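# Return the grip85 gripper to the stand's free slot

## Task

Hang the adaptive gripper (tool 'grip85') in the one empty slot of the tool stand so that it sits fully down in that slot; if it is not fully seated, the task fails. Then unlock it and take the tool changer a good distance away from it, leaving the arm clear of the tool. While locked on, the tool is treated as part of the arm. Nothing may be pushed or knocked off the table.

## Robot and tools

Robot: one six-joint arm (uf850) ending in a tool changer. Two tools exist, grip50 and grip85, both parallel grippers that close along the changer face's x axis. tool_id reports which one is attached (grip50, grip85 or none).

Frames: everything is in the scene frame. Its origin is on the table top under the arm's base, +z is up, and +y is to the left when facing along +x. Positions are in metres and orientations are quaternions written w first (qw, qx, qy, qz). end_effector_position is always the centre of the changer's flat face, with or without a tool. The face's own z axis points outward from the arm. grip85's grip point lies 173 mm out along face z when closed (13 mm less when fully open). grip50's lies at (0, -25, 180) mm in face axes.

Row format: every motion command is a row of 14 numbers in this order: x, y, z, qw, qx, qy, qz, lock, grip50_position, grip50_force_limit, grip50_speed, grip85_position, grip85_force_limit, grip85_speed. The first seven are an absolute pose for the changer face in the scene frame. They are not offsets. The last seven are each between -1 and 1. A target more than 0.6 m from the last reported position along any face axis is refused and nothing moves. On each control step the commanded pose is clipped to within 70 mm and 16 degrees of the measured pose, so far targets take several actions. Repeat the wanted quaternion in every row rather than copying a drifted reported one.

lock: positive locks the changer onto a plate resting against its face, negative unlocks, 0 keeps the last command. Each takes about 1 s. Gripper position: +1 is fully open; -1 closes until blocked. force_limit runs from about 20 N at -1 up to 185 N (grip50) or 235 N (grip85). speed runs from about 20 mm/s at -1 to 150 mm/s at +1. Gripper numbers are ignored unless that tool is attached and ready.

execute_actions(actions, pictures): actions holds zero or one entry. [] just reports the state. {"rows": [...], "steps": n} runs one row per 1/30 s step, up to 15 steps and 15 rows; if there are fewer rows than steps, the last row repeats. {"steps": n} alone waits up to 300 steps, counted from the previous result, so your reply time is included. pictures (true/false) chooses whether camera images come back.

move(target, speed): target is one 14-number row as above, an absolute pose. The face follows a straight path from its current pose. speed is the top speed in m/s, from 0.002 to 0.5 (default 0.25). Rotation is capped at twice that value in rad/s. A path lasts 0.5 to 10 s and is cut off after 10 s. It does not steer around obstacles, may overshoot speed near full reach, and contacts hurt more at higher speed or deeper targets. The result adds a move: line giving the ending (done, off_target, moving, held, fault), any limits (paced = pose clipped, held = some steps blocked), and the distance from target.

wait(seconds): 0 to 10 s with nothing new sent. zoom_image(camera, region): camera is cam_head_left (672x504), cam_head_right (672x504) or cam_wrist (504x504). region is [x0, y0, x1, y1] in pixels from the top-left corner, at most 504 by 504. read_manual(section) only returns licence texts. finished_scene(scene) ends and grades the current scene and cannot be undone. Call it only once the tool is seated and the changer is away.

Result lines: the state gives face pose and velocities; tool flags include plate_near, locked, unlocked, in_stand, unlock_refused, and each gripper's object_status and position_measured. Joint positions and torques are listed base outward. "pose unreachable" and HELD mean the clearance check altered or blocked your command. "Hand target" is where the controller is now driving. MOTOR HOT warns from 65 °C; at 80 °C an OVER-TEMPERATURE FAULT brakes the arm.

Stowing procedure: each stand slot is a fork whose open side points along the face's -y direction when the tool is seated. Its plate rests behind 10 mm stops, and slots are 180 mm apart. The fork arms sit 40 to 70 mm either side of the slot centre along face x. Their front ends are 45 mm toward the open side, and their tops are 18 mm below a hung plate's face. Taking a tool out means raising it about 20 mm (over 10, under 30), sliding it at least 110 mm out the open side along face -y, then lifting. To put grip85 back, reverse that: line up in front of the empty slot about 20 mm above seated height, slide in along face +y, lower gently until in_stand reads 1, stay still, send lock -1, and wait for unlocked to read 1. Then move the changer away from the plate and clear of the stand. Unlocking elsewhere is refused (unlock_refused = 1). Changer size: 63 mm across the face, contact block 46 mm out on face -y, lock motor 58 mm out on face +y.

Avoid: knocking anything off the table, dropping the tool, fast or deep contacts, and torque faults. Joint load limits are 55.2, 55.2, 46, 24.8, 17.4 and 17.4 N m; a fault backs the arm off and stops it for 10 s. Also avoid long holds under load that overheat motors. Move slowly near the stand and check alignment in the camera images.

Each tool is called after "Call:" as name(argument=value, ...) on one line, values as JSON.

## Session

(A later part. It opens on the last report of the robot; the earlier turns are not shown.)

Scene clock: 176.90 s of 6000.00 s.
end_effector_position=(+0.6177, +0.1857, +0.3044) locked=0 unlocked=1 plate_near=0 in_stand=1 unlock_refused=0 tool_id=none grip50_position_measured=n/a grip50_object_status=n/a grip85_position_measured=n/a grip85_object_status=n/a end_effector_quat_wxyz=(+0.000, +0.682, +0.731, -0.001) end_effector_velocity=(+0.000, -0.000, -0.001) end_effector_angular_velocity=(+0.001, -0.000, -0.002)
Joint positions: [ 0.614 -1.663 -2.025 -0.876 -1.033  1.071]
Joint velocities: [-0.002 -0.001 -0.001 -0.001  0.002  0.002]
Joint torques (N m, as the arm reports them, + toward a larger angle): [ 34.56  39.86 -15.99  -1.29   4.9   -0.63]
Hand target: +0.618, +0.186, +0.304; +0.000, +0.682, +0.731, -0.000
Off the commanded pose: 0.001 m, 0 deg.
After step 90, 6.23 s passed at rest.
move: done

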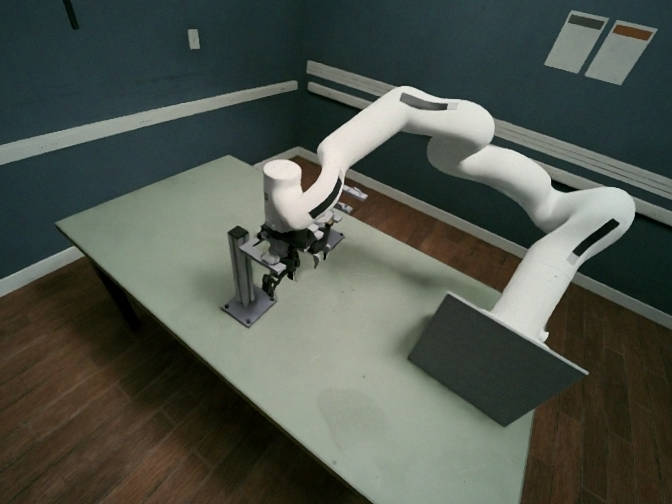

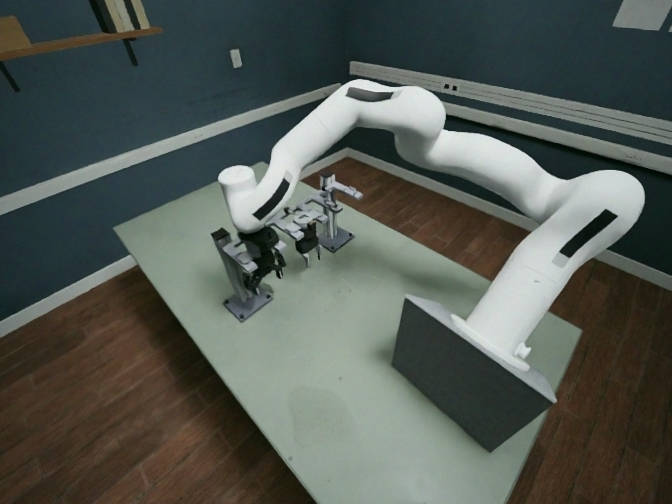

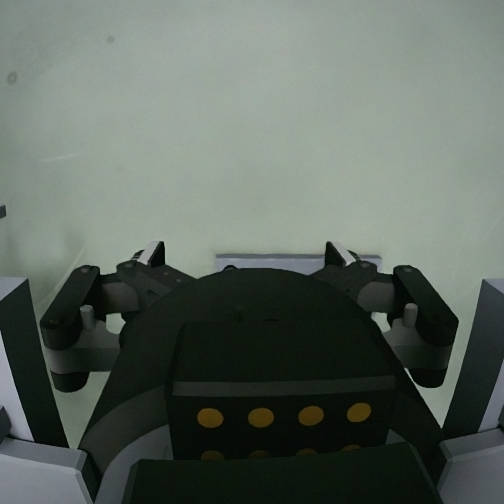

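Call:
move(target=[0.618,0.188,0.307,0,0.682,0.7314,0,0,0,0,0,0,0,0], speed=0.01)

Call:
move(target=[0.618,0.188,0.300,0,0.682,0.7314,0,0,0,0,0,0,0,0], speed=0.004)

Scene clock: 191.57 s of 6000.00 s.
end_effector_position=(+0.6178, +0.1868, +0.3067) locked=0 unlocked=1 plate_near=0 in_stand=0 unlock_refused=0 tool_id=none grip50_position_measured=n/a grip50_object_status=n/a grip85_position_measured=n/a grip85_object_status=n/a end_effector_quat_wxyz=(+0.001, +0.682, +0.731, -0.003) end_effector_velocity=(+0.000, +0.001, +0.003) end_effector_angular_velocity=(-0.001, -0.003, -0.001)
Joint positions: [ 0.617 -1.665 -2.032 -0.871 -1.041  1.068]
Joint velocities: [ 0.004  0.002 -0.001  0.001 -0.003  0.001]
Joint torques (N m, as the arm reports them, + toward a larger angle): [ 54.26  37.27 -16.3    0.5    8.47  -0.95]
Hand target: +0.618, +0.188, +0.307; +0.000, +0.682, +0.731, -0.000
Off the commanded pose: 0.001 m, 0 deg.
After step 90, 10.93 s passed at rest.
move: done

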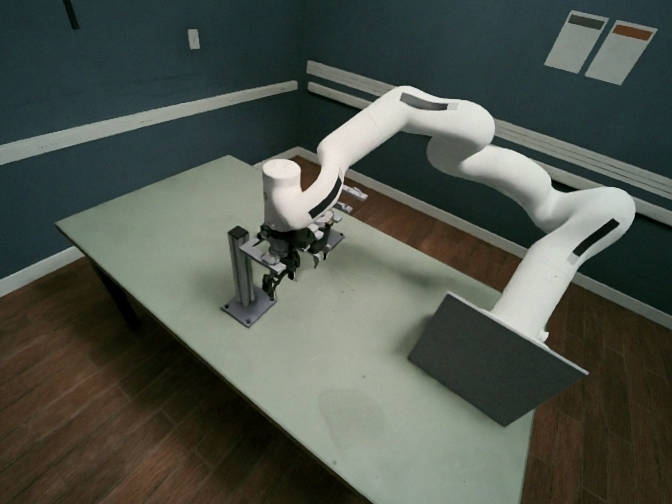

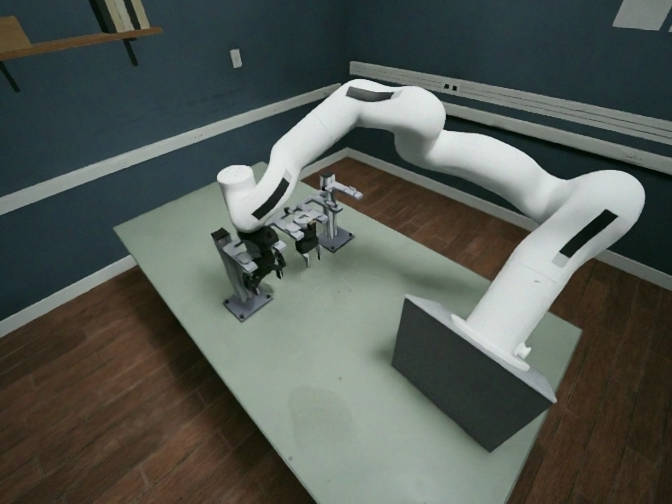

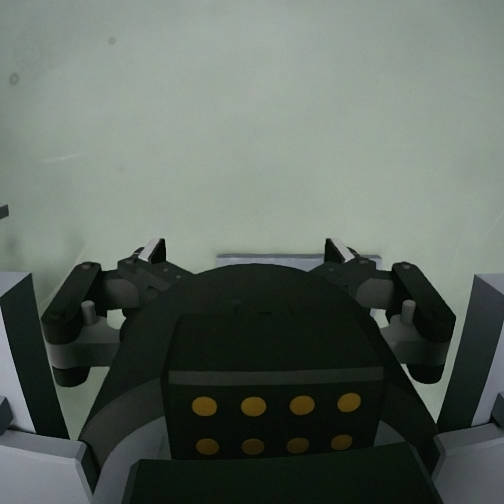

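Scene clock: 193.50 s of 6000.00 s.
end_effector_position=(+0.6176, +0.1860, +0.3031) locked=0 unlocked=1 plate_near=0 in_stand=1 unlock_refused=0 tool_id=none grip50_position_measured=n/a grip50_object_status=n/a grip85_position_measured=n/a grip85_object_status=n/a end_effector_quat_wxyz=(+0.002, +0.685, +0.729, -0.005) end_effector_velocity=(-0.000, +0.000, -0.000) end_effector_angular_velocity=(-0.000, +0.001, +0.001)
Joint positions: [ 0.614 -1.67  -2.033 -0.877 -1.044  1.077]
Joint velocities: [-0.    -0.001 -0.     0.    -0.    -0.001]
Joint torques (N m, as the arm reports them, + toward a larger angle): [ 11.07  11.82 -11.5   -4.57  11.51  -2.35]
Hand target: +0.618, +0.188, +0.300; +0.000, +0.682, +0.731, -0.000
Off the commanded pose: 0.004 m, 1 deg.
move: off_target

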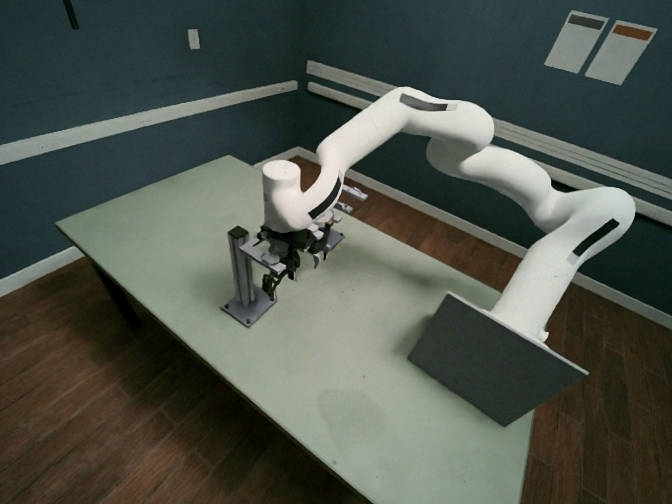

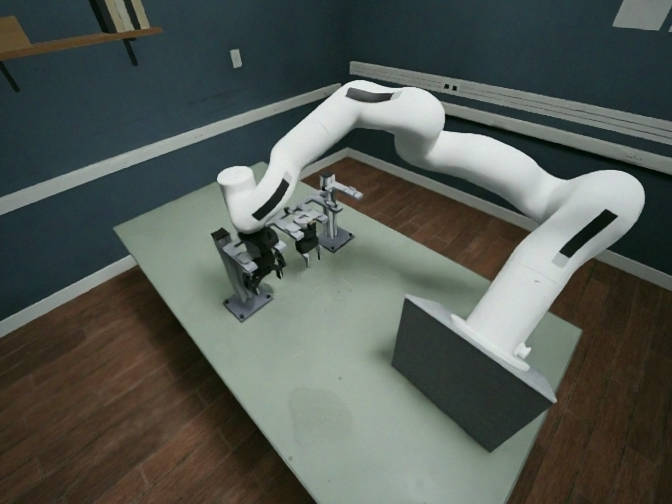

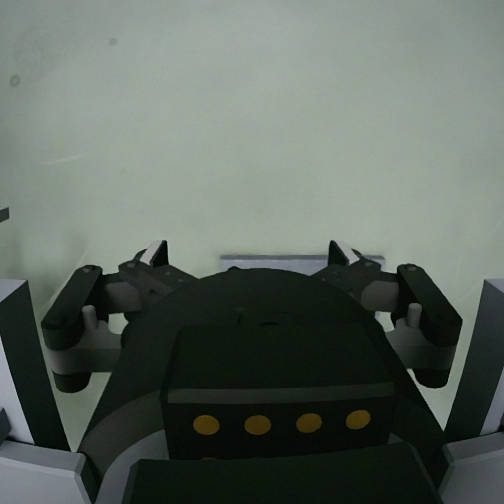

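Call:
move(target=[0.617,0.1855,0.312,0,0.6865,0.7272,0,0,0,0,0,0,0,0], speed=0.01)

Call:
move(target=[0.617,0.1855,0.302,0,0.6865,0.7272,0,0,0,0,0,0,0,0], speed=0.004)

Scene clock: 206.47 s of 6000.00 s.
end_effector_position=(+0.6170, +0.1855, +0.3120) locked=0 unlocked=1 plate_near=0 in_stand=0 unlock_refused=0 tool_id=none grip50_position_measured=n/a grip50_object_status=n/a grip85_position_measured=n/a grip85_object_status=n/a end_effector_quat_wxyz=(-0.000, +0.686, +0.727, -0.000) end_effector_velocity=(-0.000, -0.000, -0.000) end_effector_angular_velocity=(-0.001, +0.001, +0.000)
Joint positions: [ 0.621 -1.651 -2.016 -0.869 -1.035  1.081]
Joint velocities: [-0.     0.     0.001  0.    -0.     0.   ]
Joint torques (N m, as the arm reports them, + toward a larger angle): [ 41.03  42.97 -13.63   1.24  -0.15   0.31]
Hand target: +0.617, +0.185, +0.312; -0.000, +0.686, +0.727, -0.000
Off the commanded pose: 0.000 m, 0 deg.
After step 90, 8.87 s passed at rest.
move: done

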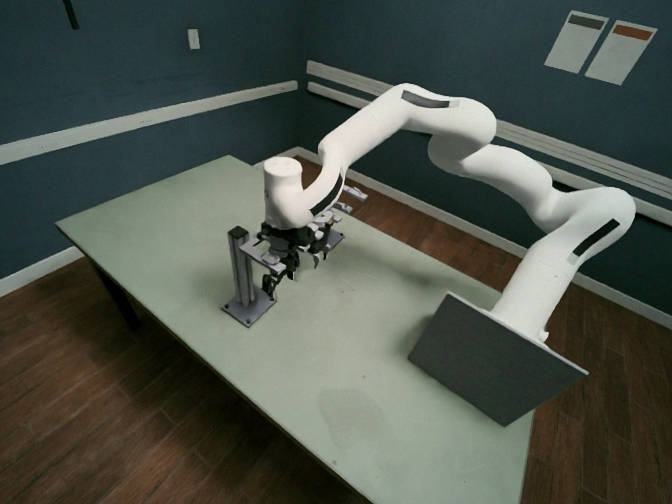

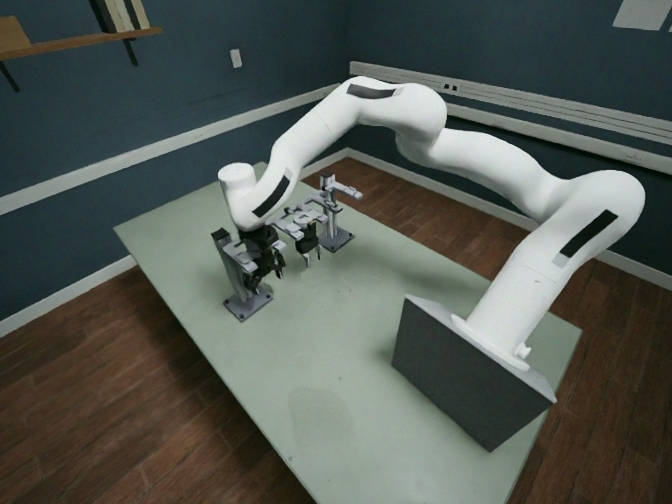

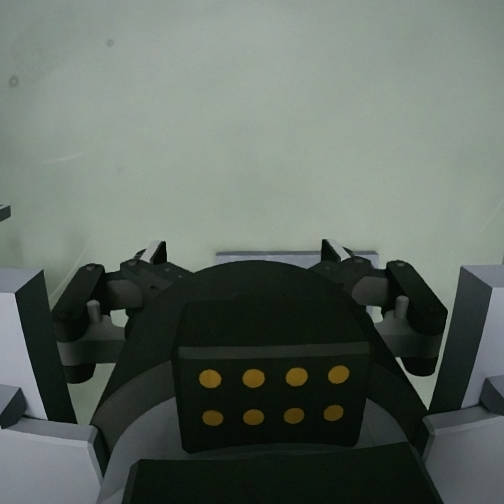

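Scene clock: 209.17 s of 6000.00 s.
end_effector_position=(+0.6171, +0.1855, +0.3029) locked=0 unlocked=1 plate_near=0 in_stand=1 unlock_refused=0 tool_id=none grip50_position_measured=n/a grip50_object_status=n/a grip85_position_measured=n/a grip85_object_status=n/a end_effector_quat_wxyz=(+0.000, +0.687, +0.727, +0.000) end_effector_velocity=(-0.000, +0.001, -0.000) end_effector_angular_velocity=(+0.001, +0.000, +0.001)
Joint positions: [ 0.612 -1.661 -2.019 -0.88  -1.028  1.087]
Joint velocities: [ 0.    -0.001 -0.     0.001  0.001 -0.   ]
Joint torques (N m, as the arm reports them, + toward a larger angle): [ 26.28  33.97 -11.43  -0.55   1.45  -1.  ]
Hand target: +0.617, +0.186, +0.302; -0.000, +0.686, +0.727, -0.000
Off the commanded pose: 0.001 m, 0 deg.
move: done

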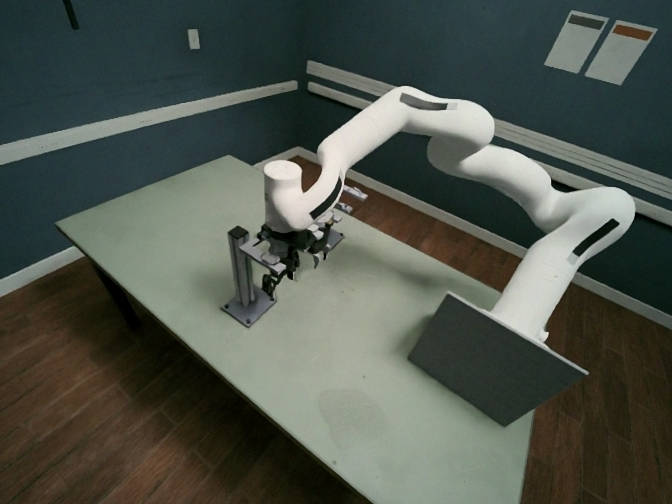

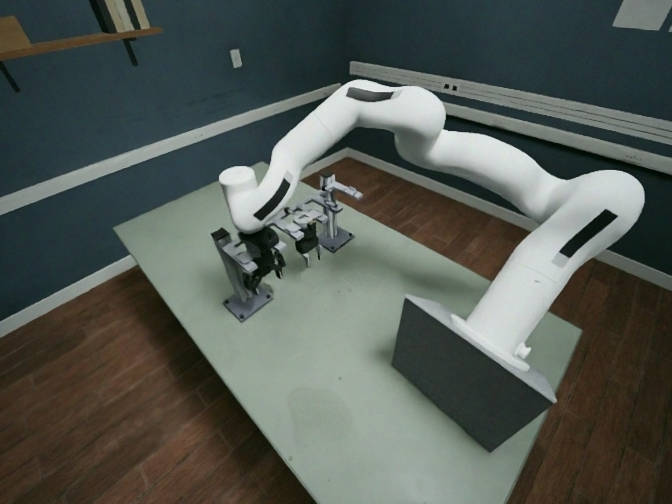

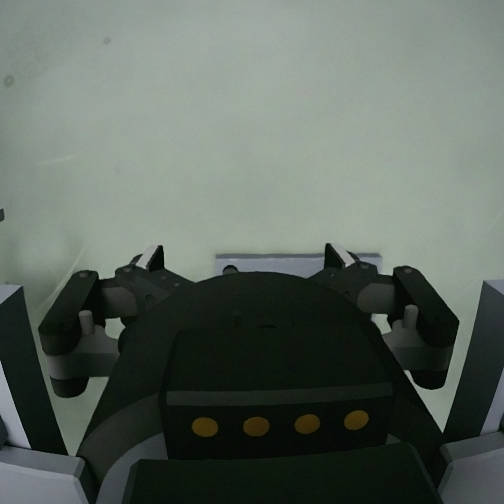

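Call:
move(target=[0.6158,0.1855,0.302,0,0.6865,0.7272,0,0,0,0,0,0,0,0], speed=0.003)

Scene clock: 219.10 s of 6000.00 s.
end_effector_position=(+0.6158, +0.1855, +0.3016) locked=0 unlocked=1 plate_near=0 in_stand=1 unlock_refused=0 tool_id=none grip50_position_measured=n/a grip50_object_status=n/a grip85_position_measured=n/a grip85_object_status=n/a end_effector_quat_wxyz=(-0.000, +0.687, +0.726, +0.000) end_effector_velocity=(-0.001, -0.000, +0.000) end_effector_angular_velocity=(-0.003, +0.002, +0.005)
Joint positions: [ 0.612 -1.66  -2.013 -0.882 -1.024  1.092]
Joint velocities: [ 0.001  0.     0.001  0.001 -0.003 -0.004]
Joint torques (N m, as the arm reports them, + toward a larger angle): [32.31 27.17 -7.05  0.72  1.51 -1.13]
Hand target: +0.616, +0.186, +0.302; -0.000, +0.686, +0.727, +0.000
Off the commanded pose: 0.000 m, 0 deg.
After step 90, 6.10 s passed at rest.
move: done

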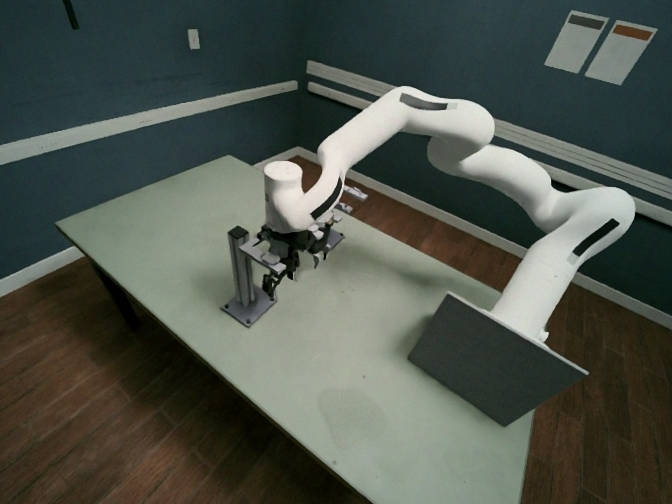

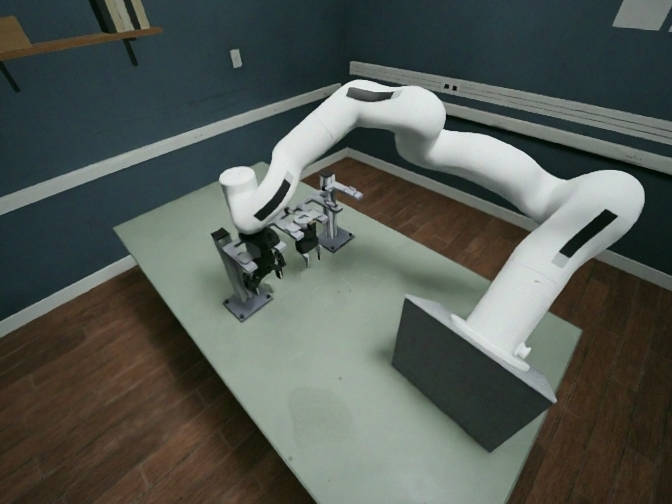

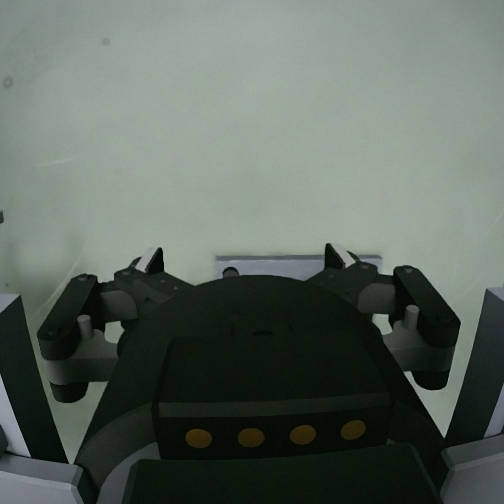

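Went deeper; continue this way, less yaw.

Call:
move(target=[0.6146,0.1855,0.300,0,0.689,0.7248,0,0,0,0,0,0,0,0], speed=0.003)

Scene clock: 224.40 s of 6000.00 s.
end_effector_position=(+0.6151, +0.1855, +0.3006) locked=0 unlocked=1 plate_near=1 in_stand=1 unlock_refused=0 tool_id=none grip50_position_measured=n/a grip50_object_status=n/a grip85_position_measured=n/a grip85_object_status=n/a end_effector_quat_wxyz=(+0.000, +0.690, +0.724, +0.001) end_effector_velocity=(-0.000, -0.000, -0.001) end_effector_angular_velocity=(-0.001, +0.002, -0.003)
Joint positions: [ 0.611 -1.658 -2.008 -0.885 -1.021  1.103]
Joint velocities: [-0.001 -0.     0.001  0.001 -0.001  0.002]
Joint torques (N m, as the arm reports them, + toward a larger angle): [32.19 21.39 -2.3   1.86  0.21 -1.38]
Hand target: +0.615, +0.186, +0.300; -0.000, +0.689, +0.725, +0.000
Off the commanded pose: 0.001 m, 0 deg.
After step 90, 1.07 s passed at rest.
move: done

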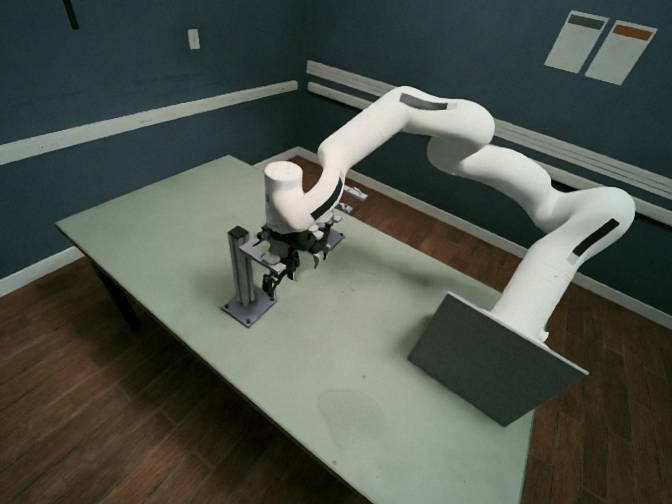

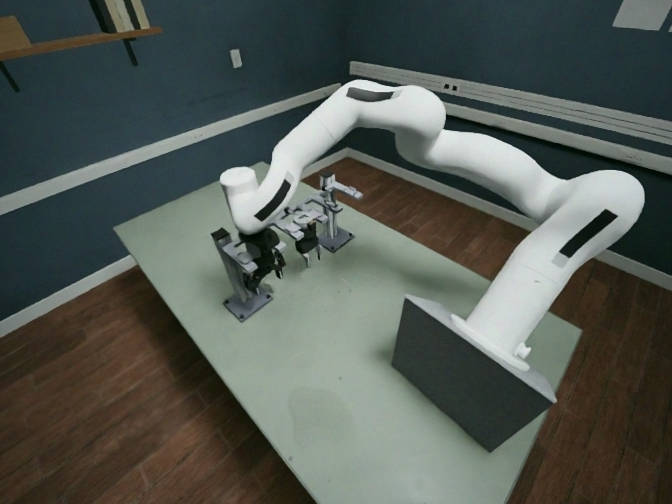

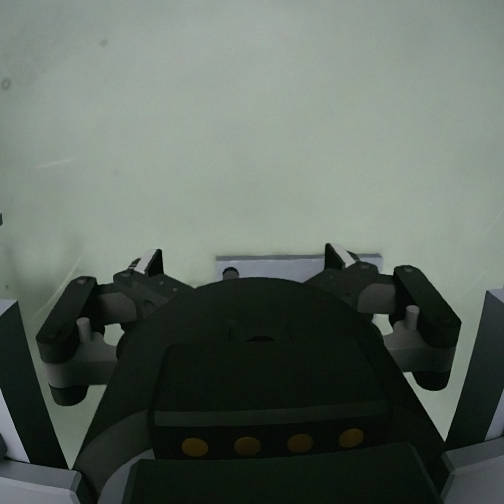

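Call:
execute_actions(actions=[{"rows":[[0.615,0.1855,0.3008,0,0.689,0.7248,0,1,0,0,0,1,0,0]],"steps":15}], pictures=false)

Call:
execute_actions(actions=[{"steps":120}], pictures=false)

Scene clock: 231.73 s of 6000.00 s.
end_effector_position=(+0.6151, +0.1854, +0.3006) locked=0 unlocked=0 plate_near=1 in_stand=1 unlock_refused=0 tool_id=none grip50_position_measured=n/a grip50_object_status=n/a grip85_position_measured=n/a grip85_object_status=n/a end_effector_quat_wxyz=(-0.000, +0.690, +0.724, +0.000) end_effector_velocity=(+0.000, -0.000, +0.001) end_effector_angular_velocity=(+0.001, -0.000, -0.001)
Joint positions: [ 0.611 -1.659 -2.009 -0.884 -1.023  1.103]
Joint velocities: [0.    0.001 0.    0.001 0.    0.   ]
Joint torques (N m, as the arm reports them, + toward a larger angle): [33.5  25.48 -2.1   2.52 -2.06 -1.8 ]
Hand target: +0.615, +0.185, +0.301; +0.000, +0.689, +0.725, +0.000
Off the commanded pose: 0.000 m, 0 deg.
Steps of this call (steps 1 to 90: nothing new was sent; then 3.83 s passed at rest; steps 91 to 105: all 15 steps of this action). Readings (end_effector_position | what the end effector reports):
91: (+0.6151, +0.1854, +0.3005) | locked=0 unlocked=0 plate_near=1 in_stand=1 unlock_refused=0 tool_id=none grip50_position_measured=n/a grip50_object_status=n/a grip85_position_measured=n/a grip85_object_status=n/a
92: (+0.6151, +0.1854, +0.3005) | locked=0 unlocked=0 plate_near=1 in_stand=1 unlock_refused=0 tool_id=none grip50_position_measured=n/a grip50_object_status=n/a grip85_position_measured=n/a grip85_object_status=n/a
94: (+0.6151, +0.1854, +0.3005) | locked=0 unlocked=0 plate_near=1 in_stand=1 unlock_refused=0 tool_id=none grip50_position_measured=n/a grip50_object_status=n/a grip85_position_measured=n/a grip85_object_status=n/a
98: (+0.6151, +0.1854, +0.3005) | locked=0 unlocked=0 plate_near=1 in_stand=1 unlock_refused=0 tool_id=none grip50_position_measured=n/a grip50_object_status=n/a grip85_position_measured=n/a grip85_object_status=n/a
105: the state above

Scene clock: 235.73 s of 6000.00 s.
end_effector_position=(+0.6152, +0.1855, +0.3010) locked=1 unlocked=0 plate_near=1 in_stand=1 unlock_refused=0 tool_id=grip85 grip50_position_measured=n/a grip50_object_status=n/a grip85_position_measured=3 grip85_object_status=3 end_effector_quat_wxyz=(+0.000, +0.691, +0.723, +0.000) end_effector_velocity=(+0.000, -0.000, +0.000) end_effector_angular_velocity=(+0.000, -0.001, -0.001)
Joint positions: [ 0.611 -1.659 -2.01  -0.884 -1.023  1.105]
Joint velocities: [-0.  0. -0. -0.  0.  0.]
Joint torques (N m, as the arm reports them, + toward a larger angle): [55.34 39.4  -4.94  4.51 -4.51 -2.27]
Hand target: +0.615, +0.185, +0.301; +0.000, +0.689, +0.725, +0.000
Off the commanded pose: 0.000 m, 0 deg.
Steps of this call (steps 1 to 120: nothing new was sent). Readings (end_effector_position | what the end effector reports):
1: (+0.6151, +0.1854, +0.3006) | locked=0 unlocked=0 plate_near=1 in_stand=1 unlock_refused=0 tool_id=none grip50_position_measured=n/a grip50_object_status=n/a grip85_position_measured=n/a grip85_object_status=n/a
2: (+0.6151, +0.1854, +0.3006) | locked=0 unlocked=0 plate_near=1 in_stand=1 unlock_refused=0 tool_id=none grip50_position_measured=n/a grip50_object_status=n/a grip85_position_measured=n/a grip85_object_status=n/a
4: (+0.6151, +0.1854, +0.3006) | locked=0 unlocked=0 plate_near=1 in_stand=1 unlock_refused=0 tool_id=none grip50_position_measured=n/a grip50_object_status=n/a grip85_position_measured=n/a grip85_object_status=n/a
8: (+0.6151, +0.1854, +0.3005) | locked=0 unlocked=0 plate_near=1 in_stand=1 unlock_refused=0 tool_id=none grip50_position_measured=n/a grip50_object_status=n/a grip85_position_measured=n/a grip85_object_status=n/a
120: the state above

Call:
move(target=[0.6152,0.1853,0.321,0,0.691,0.7229,0,0,0,0,0,1,0,0], speed=0.03)

Call:
move(target=[0.4853,0.1794,0.321,0,0.691,0.7229,0,0,0,0,0,1,0,0], speed=0.08)

Call:
move(target=[0.5016,-0.1802,0.321,0,0.691,0.7229,0,0,0,0,0,1,0,0], speed=0.15)

Scene clock: 248.77 s of 6000.00 s.
end_effector_position=(+0.6150, +0.1853, +0.3208) locked=1 unlocked=0 plate_near=1 in_stand=0 unlock_refused=0 tool_id=grip85 grip50_position_measured=n/a grip50_object_status=n/a grip85_position_measured=3 grip85_object_status=3 end_effector_quat_wxyz=(-0.000, +0.691, +0.723, -0.000) end_effector_velocity=(-0.000, -0.000, -0.002) end_effector_angular_velocity=(+0.000, +0.003, -0.001)
Joint positions: [ 0.631 -1.637 -2.005 -0.86  -1.04   1.094]
Joint velocities: [-0.002 -0.002 -0.     0.001  0.     0.   ]
Joint torques (N m, as the arm reports them, + toward a larger angle): [ 47.26  53.6  -17.55   1.21  -0.26   0.23]
Hand target: +0.615, +0.185, +0.321; +0.000, +0.691, +0.723, -0.000
Off the commanded pose: 0.000 m, 0 deg.
After step 90, 9.10 s passed at rest.
move: done

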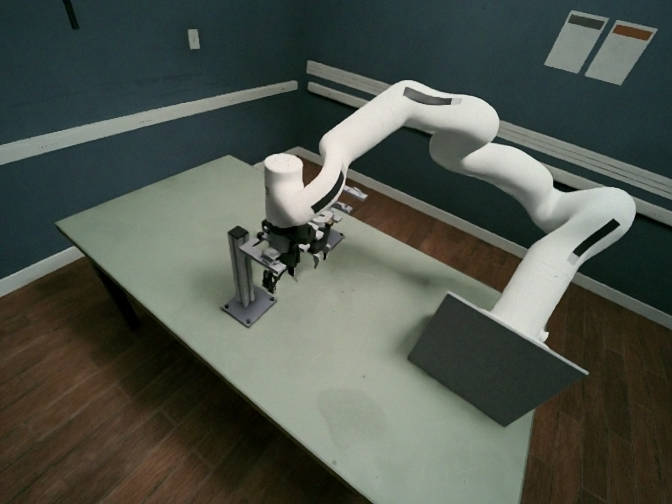

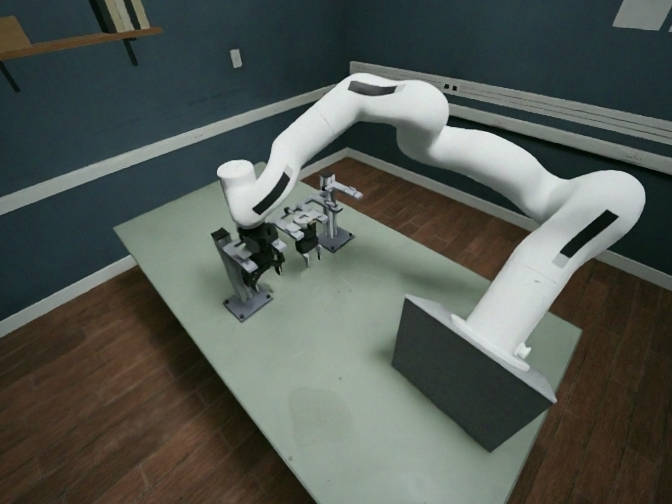

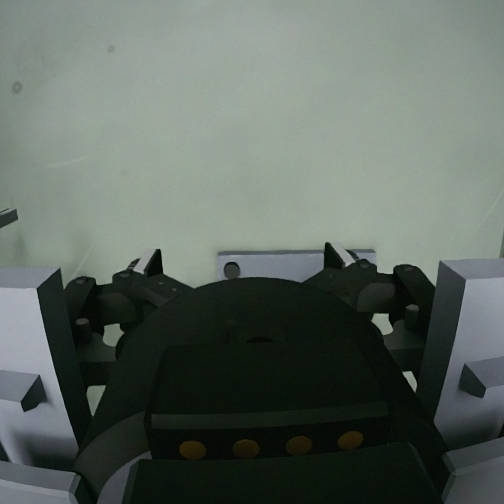

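Scene clock: 250.70 s of 6000.00 s.
end_effector_position=(+0.4852, +0.1799, +0.3213) locked=1 unlocked=0 plate_near=1 in_stand=0 unlock_refused=0 tool_id=grip85 grip50_position_measured=n/a grip50_object_status=n/a grip85_position_measured=3 grip85_object_status=3 end_effector_quat_wxyz=(-0.001, +0.691, +0.723, +0.000) end_effector_velocity=(-0.001, +0.000, -0.000) end_effector_angular_velocity=(-0.002, -0.001, +0.002)
Joint positions: [ 0.724 -1.431 -1.503 -0.941 -0.869  1.392]
Joint velocities: [ 0.002  0.     0.003 -0.002  0.     0.002]
Joint torques (N m, as the arm reports them, + toward a larger angle): [ 39.69  46.73 -15.7    1.51  -0.21   0.22]
Hand target: +0.485, +0.180, +0.321; -0.001, +0.691, +0.723, +0.000
Off the commanded pose: 0.001 m, 0 deg.
move: done

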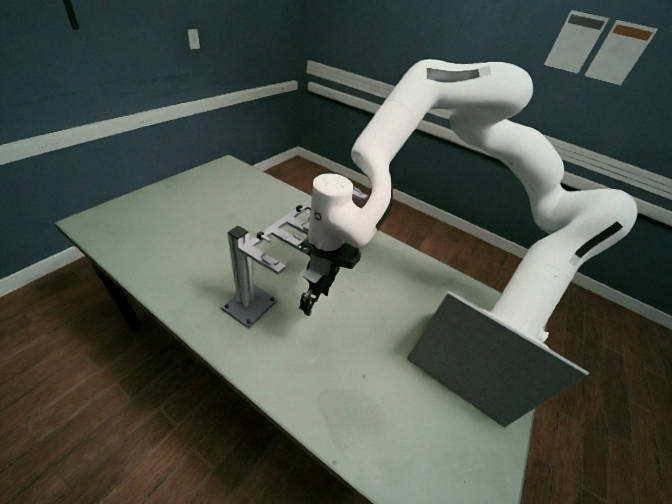

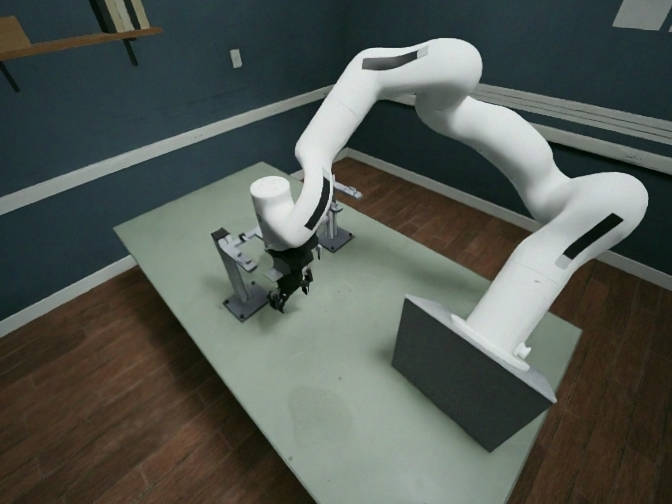

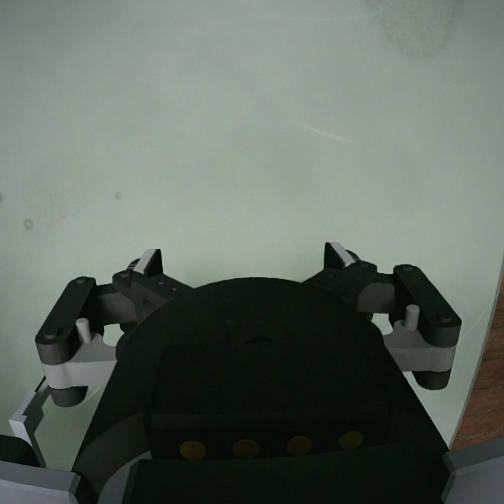

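Scene clock: 253.43 s of 6000.00 s.
end_effector_position=(+0.5000, -0.1798, +0.3205) locked=1 unlocked=0 plate_near=1 in_stand=0 unlock_refused=0 tool_id=grip85 grip50_position_measured=n/a grip50_object_status=n/a grip85_position_measured=3 grip85_object_status=3 end_effector_quat_wxyz=(+0.000, +0.691, +0.723, -0.000) end_effector_velocity=(+0.000, -0.001, -0.001) end_effector_angular_velocity=(-0.001, -0.000, +0.002)
Joint positions: [ 0.277 -0.758 -0.993 -1.243 -0.884  1.17 ]
Joint velocities: [-0.001  0.     0.    -0.002 -0.001 -0.002]
Joint torques (N m, as the arm reports them, + toward a larger angle): [ 40.04  31.34 -10.81   1.06  -0.11   0.25]
Hand target: +0.500, -0.180, +0.321; +0.001, +0.691, +0.723, -0.000
Off the commanded pose: 0.002 m, 0 deg.
move: done

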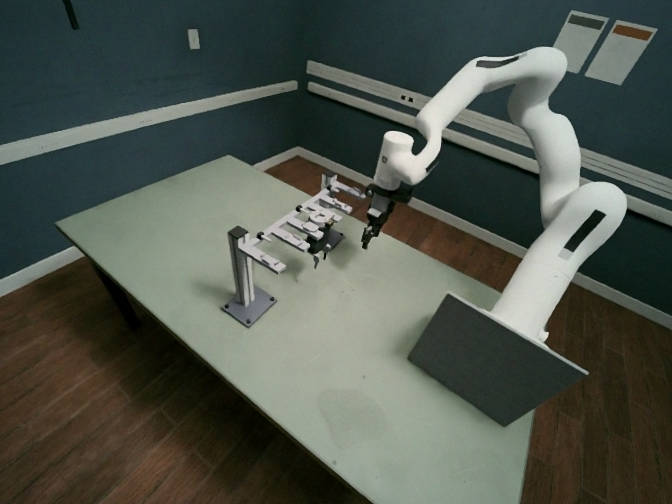

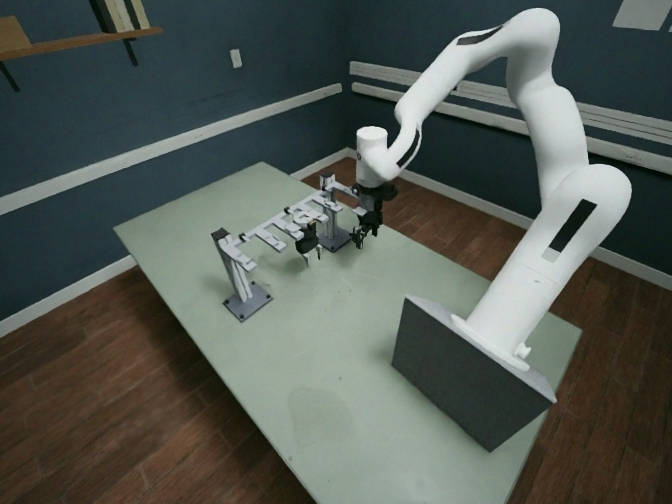

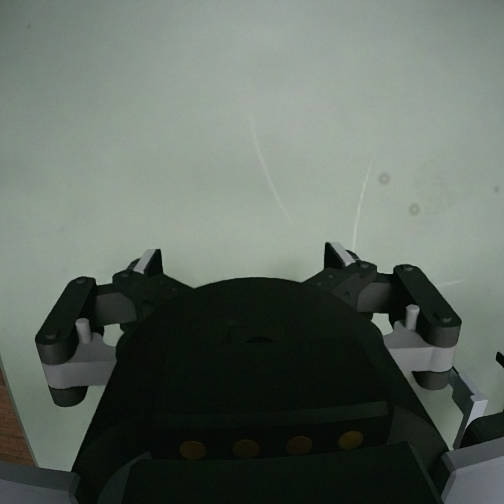

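Call:
move(target=[0.565,-0.1772,0.321,0,0.691,0.7229,0,0,0,0,0,1,0,0], speed=0.04)

Call:
zoom_image(camera="cam_head_right", region=[290, 160, 410, 260])

Scene clock: 267.10 s of 6000.00 s.
end_effector_position=(+0.5650, -0.1775, +0.3209) locked=1 unlocked=0 plate_near=1 in_stand=0 unlock_refused=0 tool_id=grip85 grip50_position_measured=n/a grip50_object_status=n/a grip85_position_measured=3 grip85_object_status=3 end_effector_quat_wxyz=(+0.000, +0.691, +0.723, -0.000) end_effector_velocity=(-0.000, +0.000, -0.002) end_effector_angular_velocity=(+0.000, +0.004, +0.001)
Joint positions: [ 0.27  -0.864 -1.198 -1.175 -0.917  1.051]
Joint velocities: [-0.002 -0.003 -0.001  0.002 -0.001 -0.002]
Joint torques (N m, as the arm reports them, + toward a larger angle): [ 45.63  35.63 -11.89   1.58  -0.09   0.24]
Hand target: +0.565, -0.178, +0.321; +0.000, +0.691, +0.723, -0.000
Off the commanded pose: 0.000 m, 0 deg.
After step 90, 8.77 s passed at rest.
move: done

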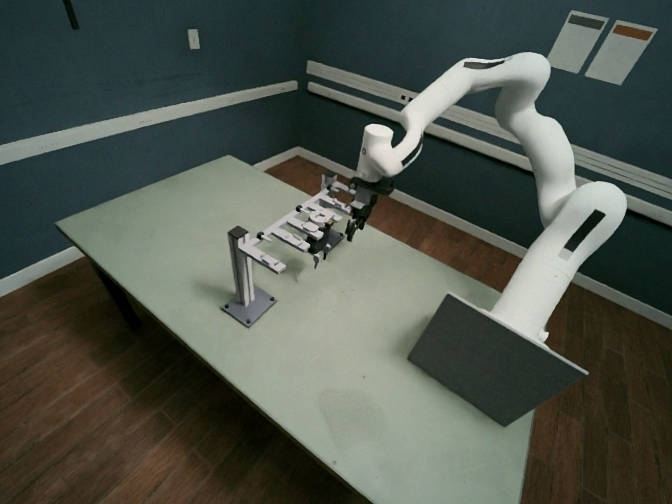

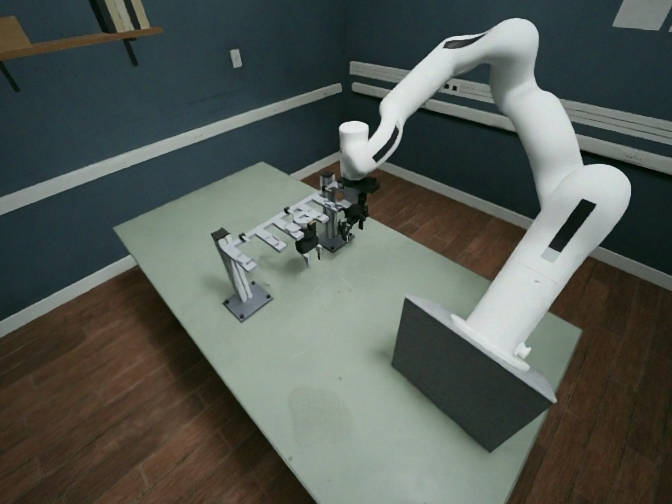

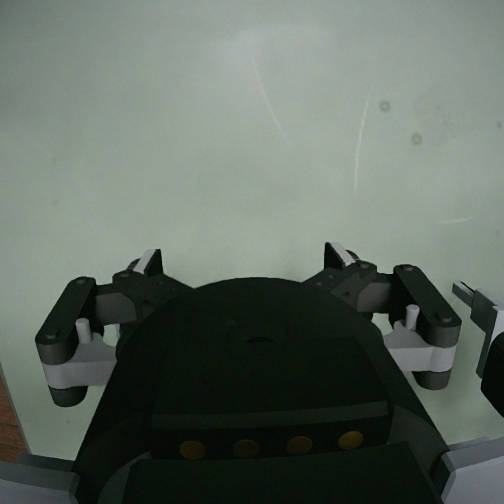

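Region (290, 160, 410, 260) of cam_head_right's 672x504 image, scaled by 4.200, with more detail than that image has.

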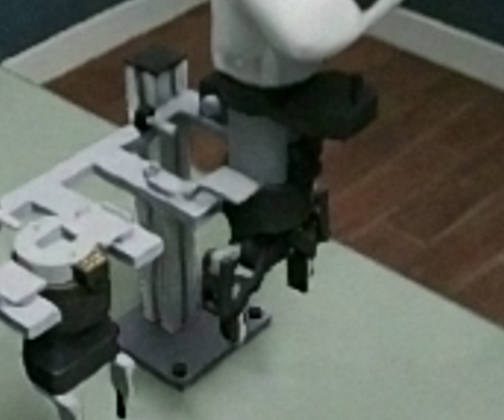

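Call:
move(target=[0.600,-0.1756,0.321,0,0.691,0.7229,0,0,0,0,0,1,0,0], speed=0.02)

Scene clock: 278.43 s of 6000.00 s.
end_effector_position=(+0.6000, -0.1758, +0.3210) locked=1 unlocked=0 plate_near=1 in_stand=0 unlock_refused=0 tool_id=grip85 grip50_position_measured=n/a grip50_object_status=n/a grip85_position_measured=3 grip85_object_status=3 end_effector_quat_wxyz=(+0.000, +0.691, +0.723, -0.000) end_effector_velocity=(-0.000, -0.000, -0.001) end_effector_angular_velocity=(-0.001, +0.002, -0.000)
Joint positions: [ 0.267 -0.927 -1.317 -1.139 -0.939  0.985]
Joint velocities: [-0.001 -0.001 -0.001  0.001 -0.002 -0.001]
Joint torques (N m, as the arm reports them, + toward a larger angle): [ 46.79  36.36 -12.88   1.26  -0.28   0.22]
Hand target: +0.600, -0.176, +0.321; +0.000, +0.691, +0.723, -0.000
Off the commanded pose: 0.000 m, 0 deg.
After step 90, 6.37 s passed at rest.
move: done

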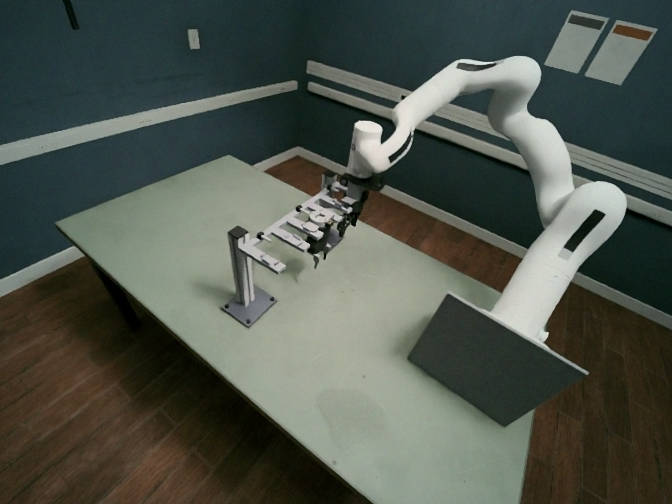

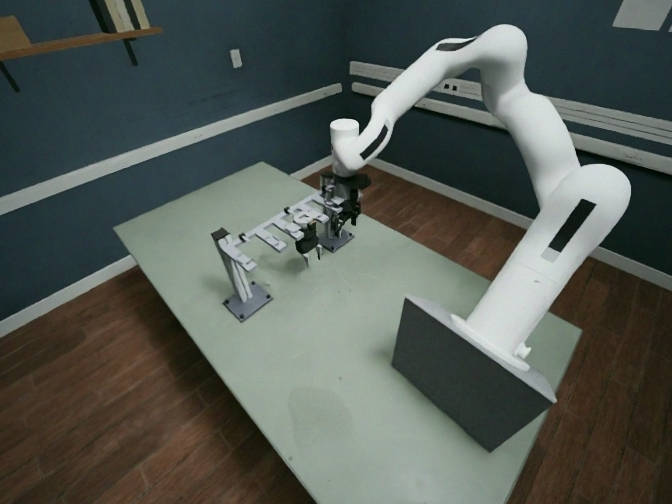

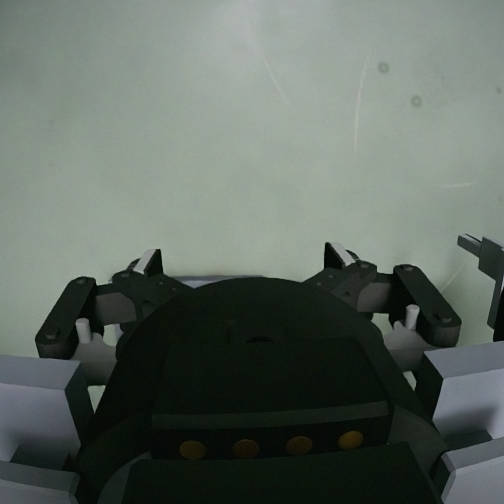

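Call:
move(target=[0.629,-0.1743,0.321,0,0.691,0.7229,0,0,0,0,0,1,0,0], speed=0.01)

Scene clock: 288.73 s of 6000.00 s.
end_effector_position=(+0.6285, -0.1744, +0.3207) locked=1 unlocked=0 plate_near=1 in_stand=0 unlock_refused=0 tool_id=grip85 grip50_position_measured=n/a grip50_object_status=n/a grip85_position_measured=3 grip85_object_status=3 end_effector_quat_wxyz=(-0.000, +0.691, +0.723, -0.001) end_effector_velocity=(+0.001, -0.001, +0.002) end_effector_angular_velocity=(+0.001, -0.001, -0.002)
Joint positions: [ 0.265 -0.982 -1.422 -1.108 -0.961  0.929]
Joint velocities: [ 0.001  0.002 -0.002  0.002 -0.    -0.002]
Joint torques (N m, as the arm reports them, + toward a larger angle): [ 48.11  40.13 -16.81   0.1    1.59   0.15]
Hand target: +0.629, -0.174, +0.321; +0.000, +0.691, +0.723, -0.000
Off the commanded pose: 0.001 m, 0 deg.
After step 90, 4.17 s passed at rest.
move: done

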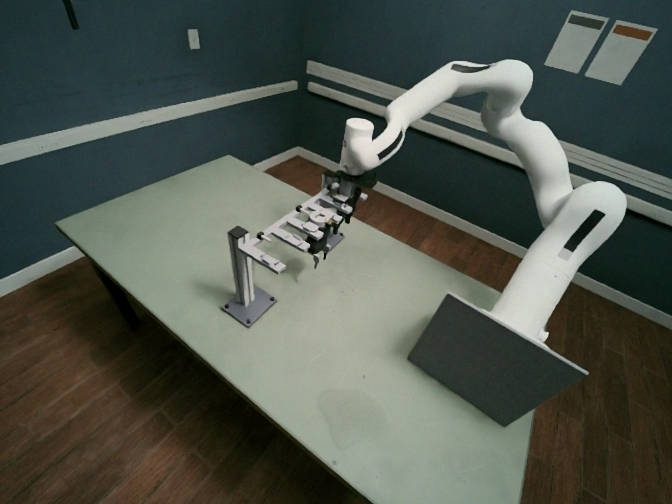

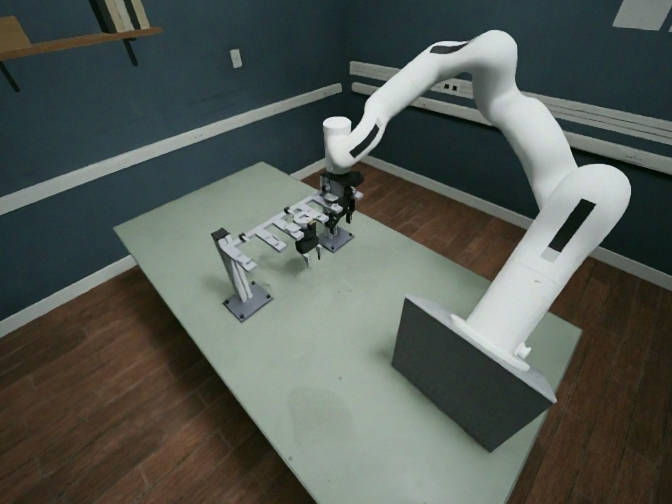

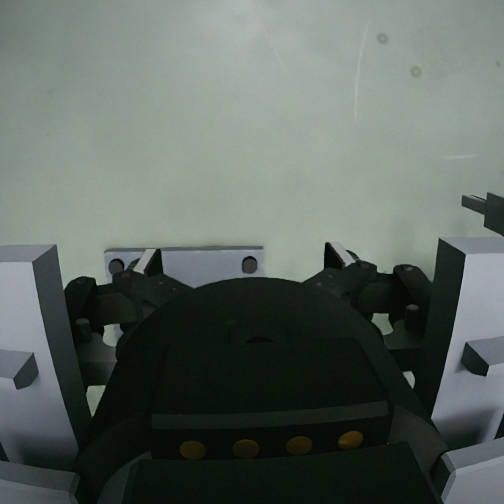

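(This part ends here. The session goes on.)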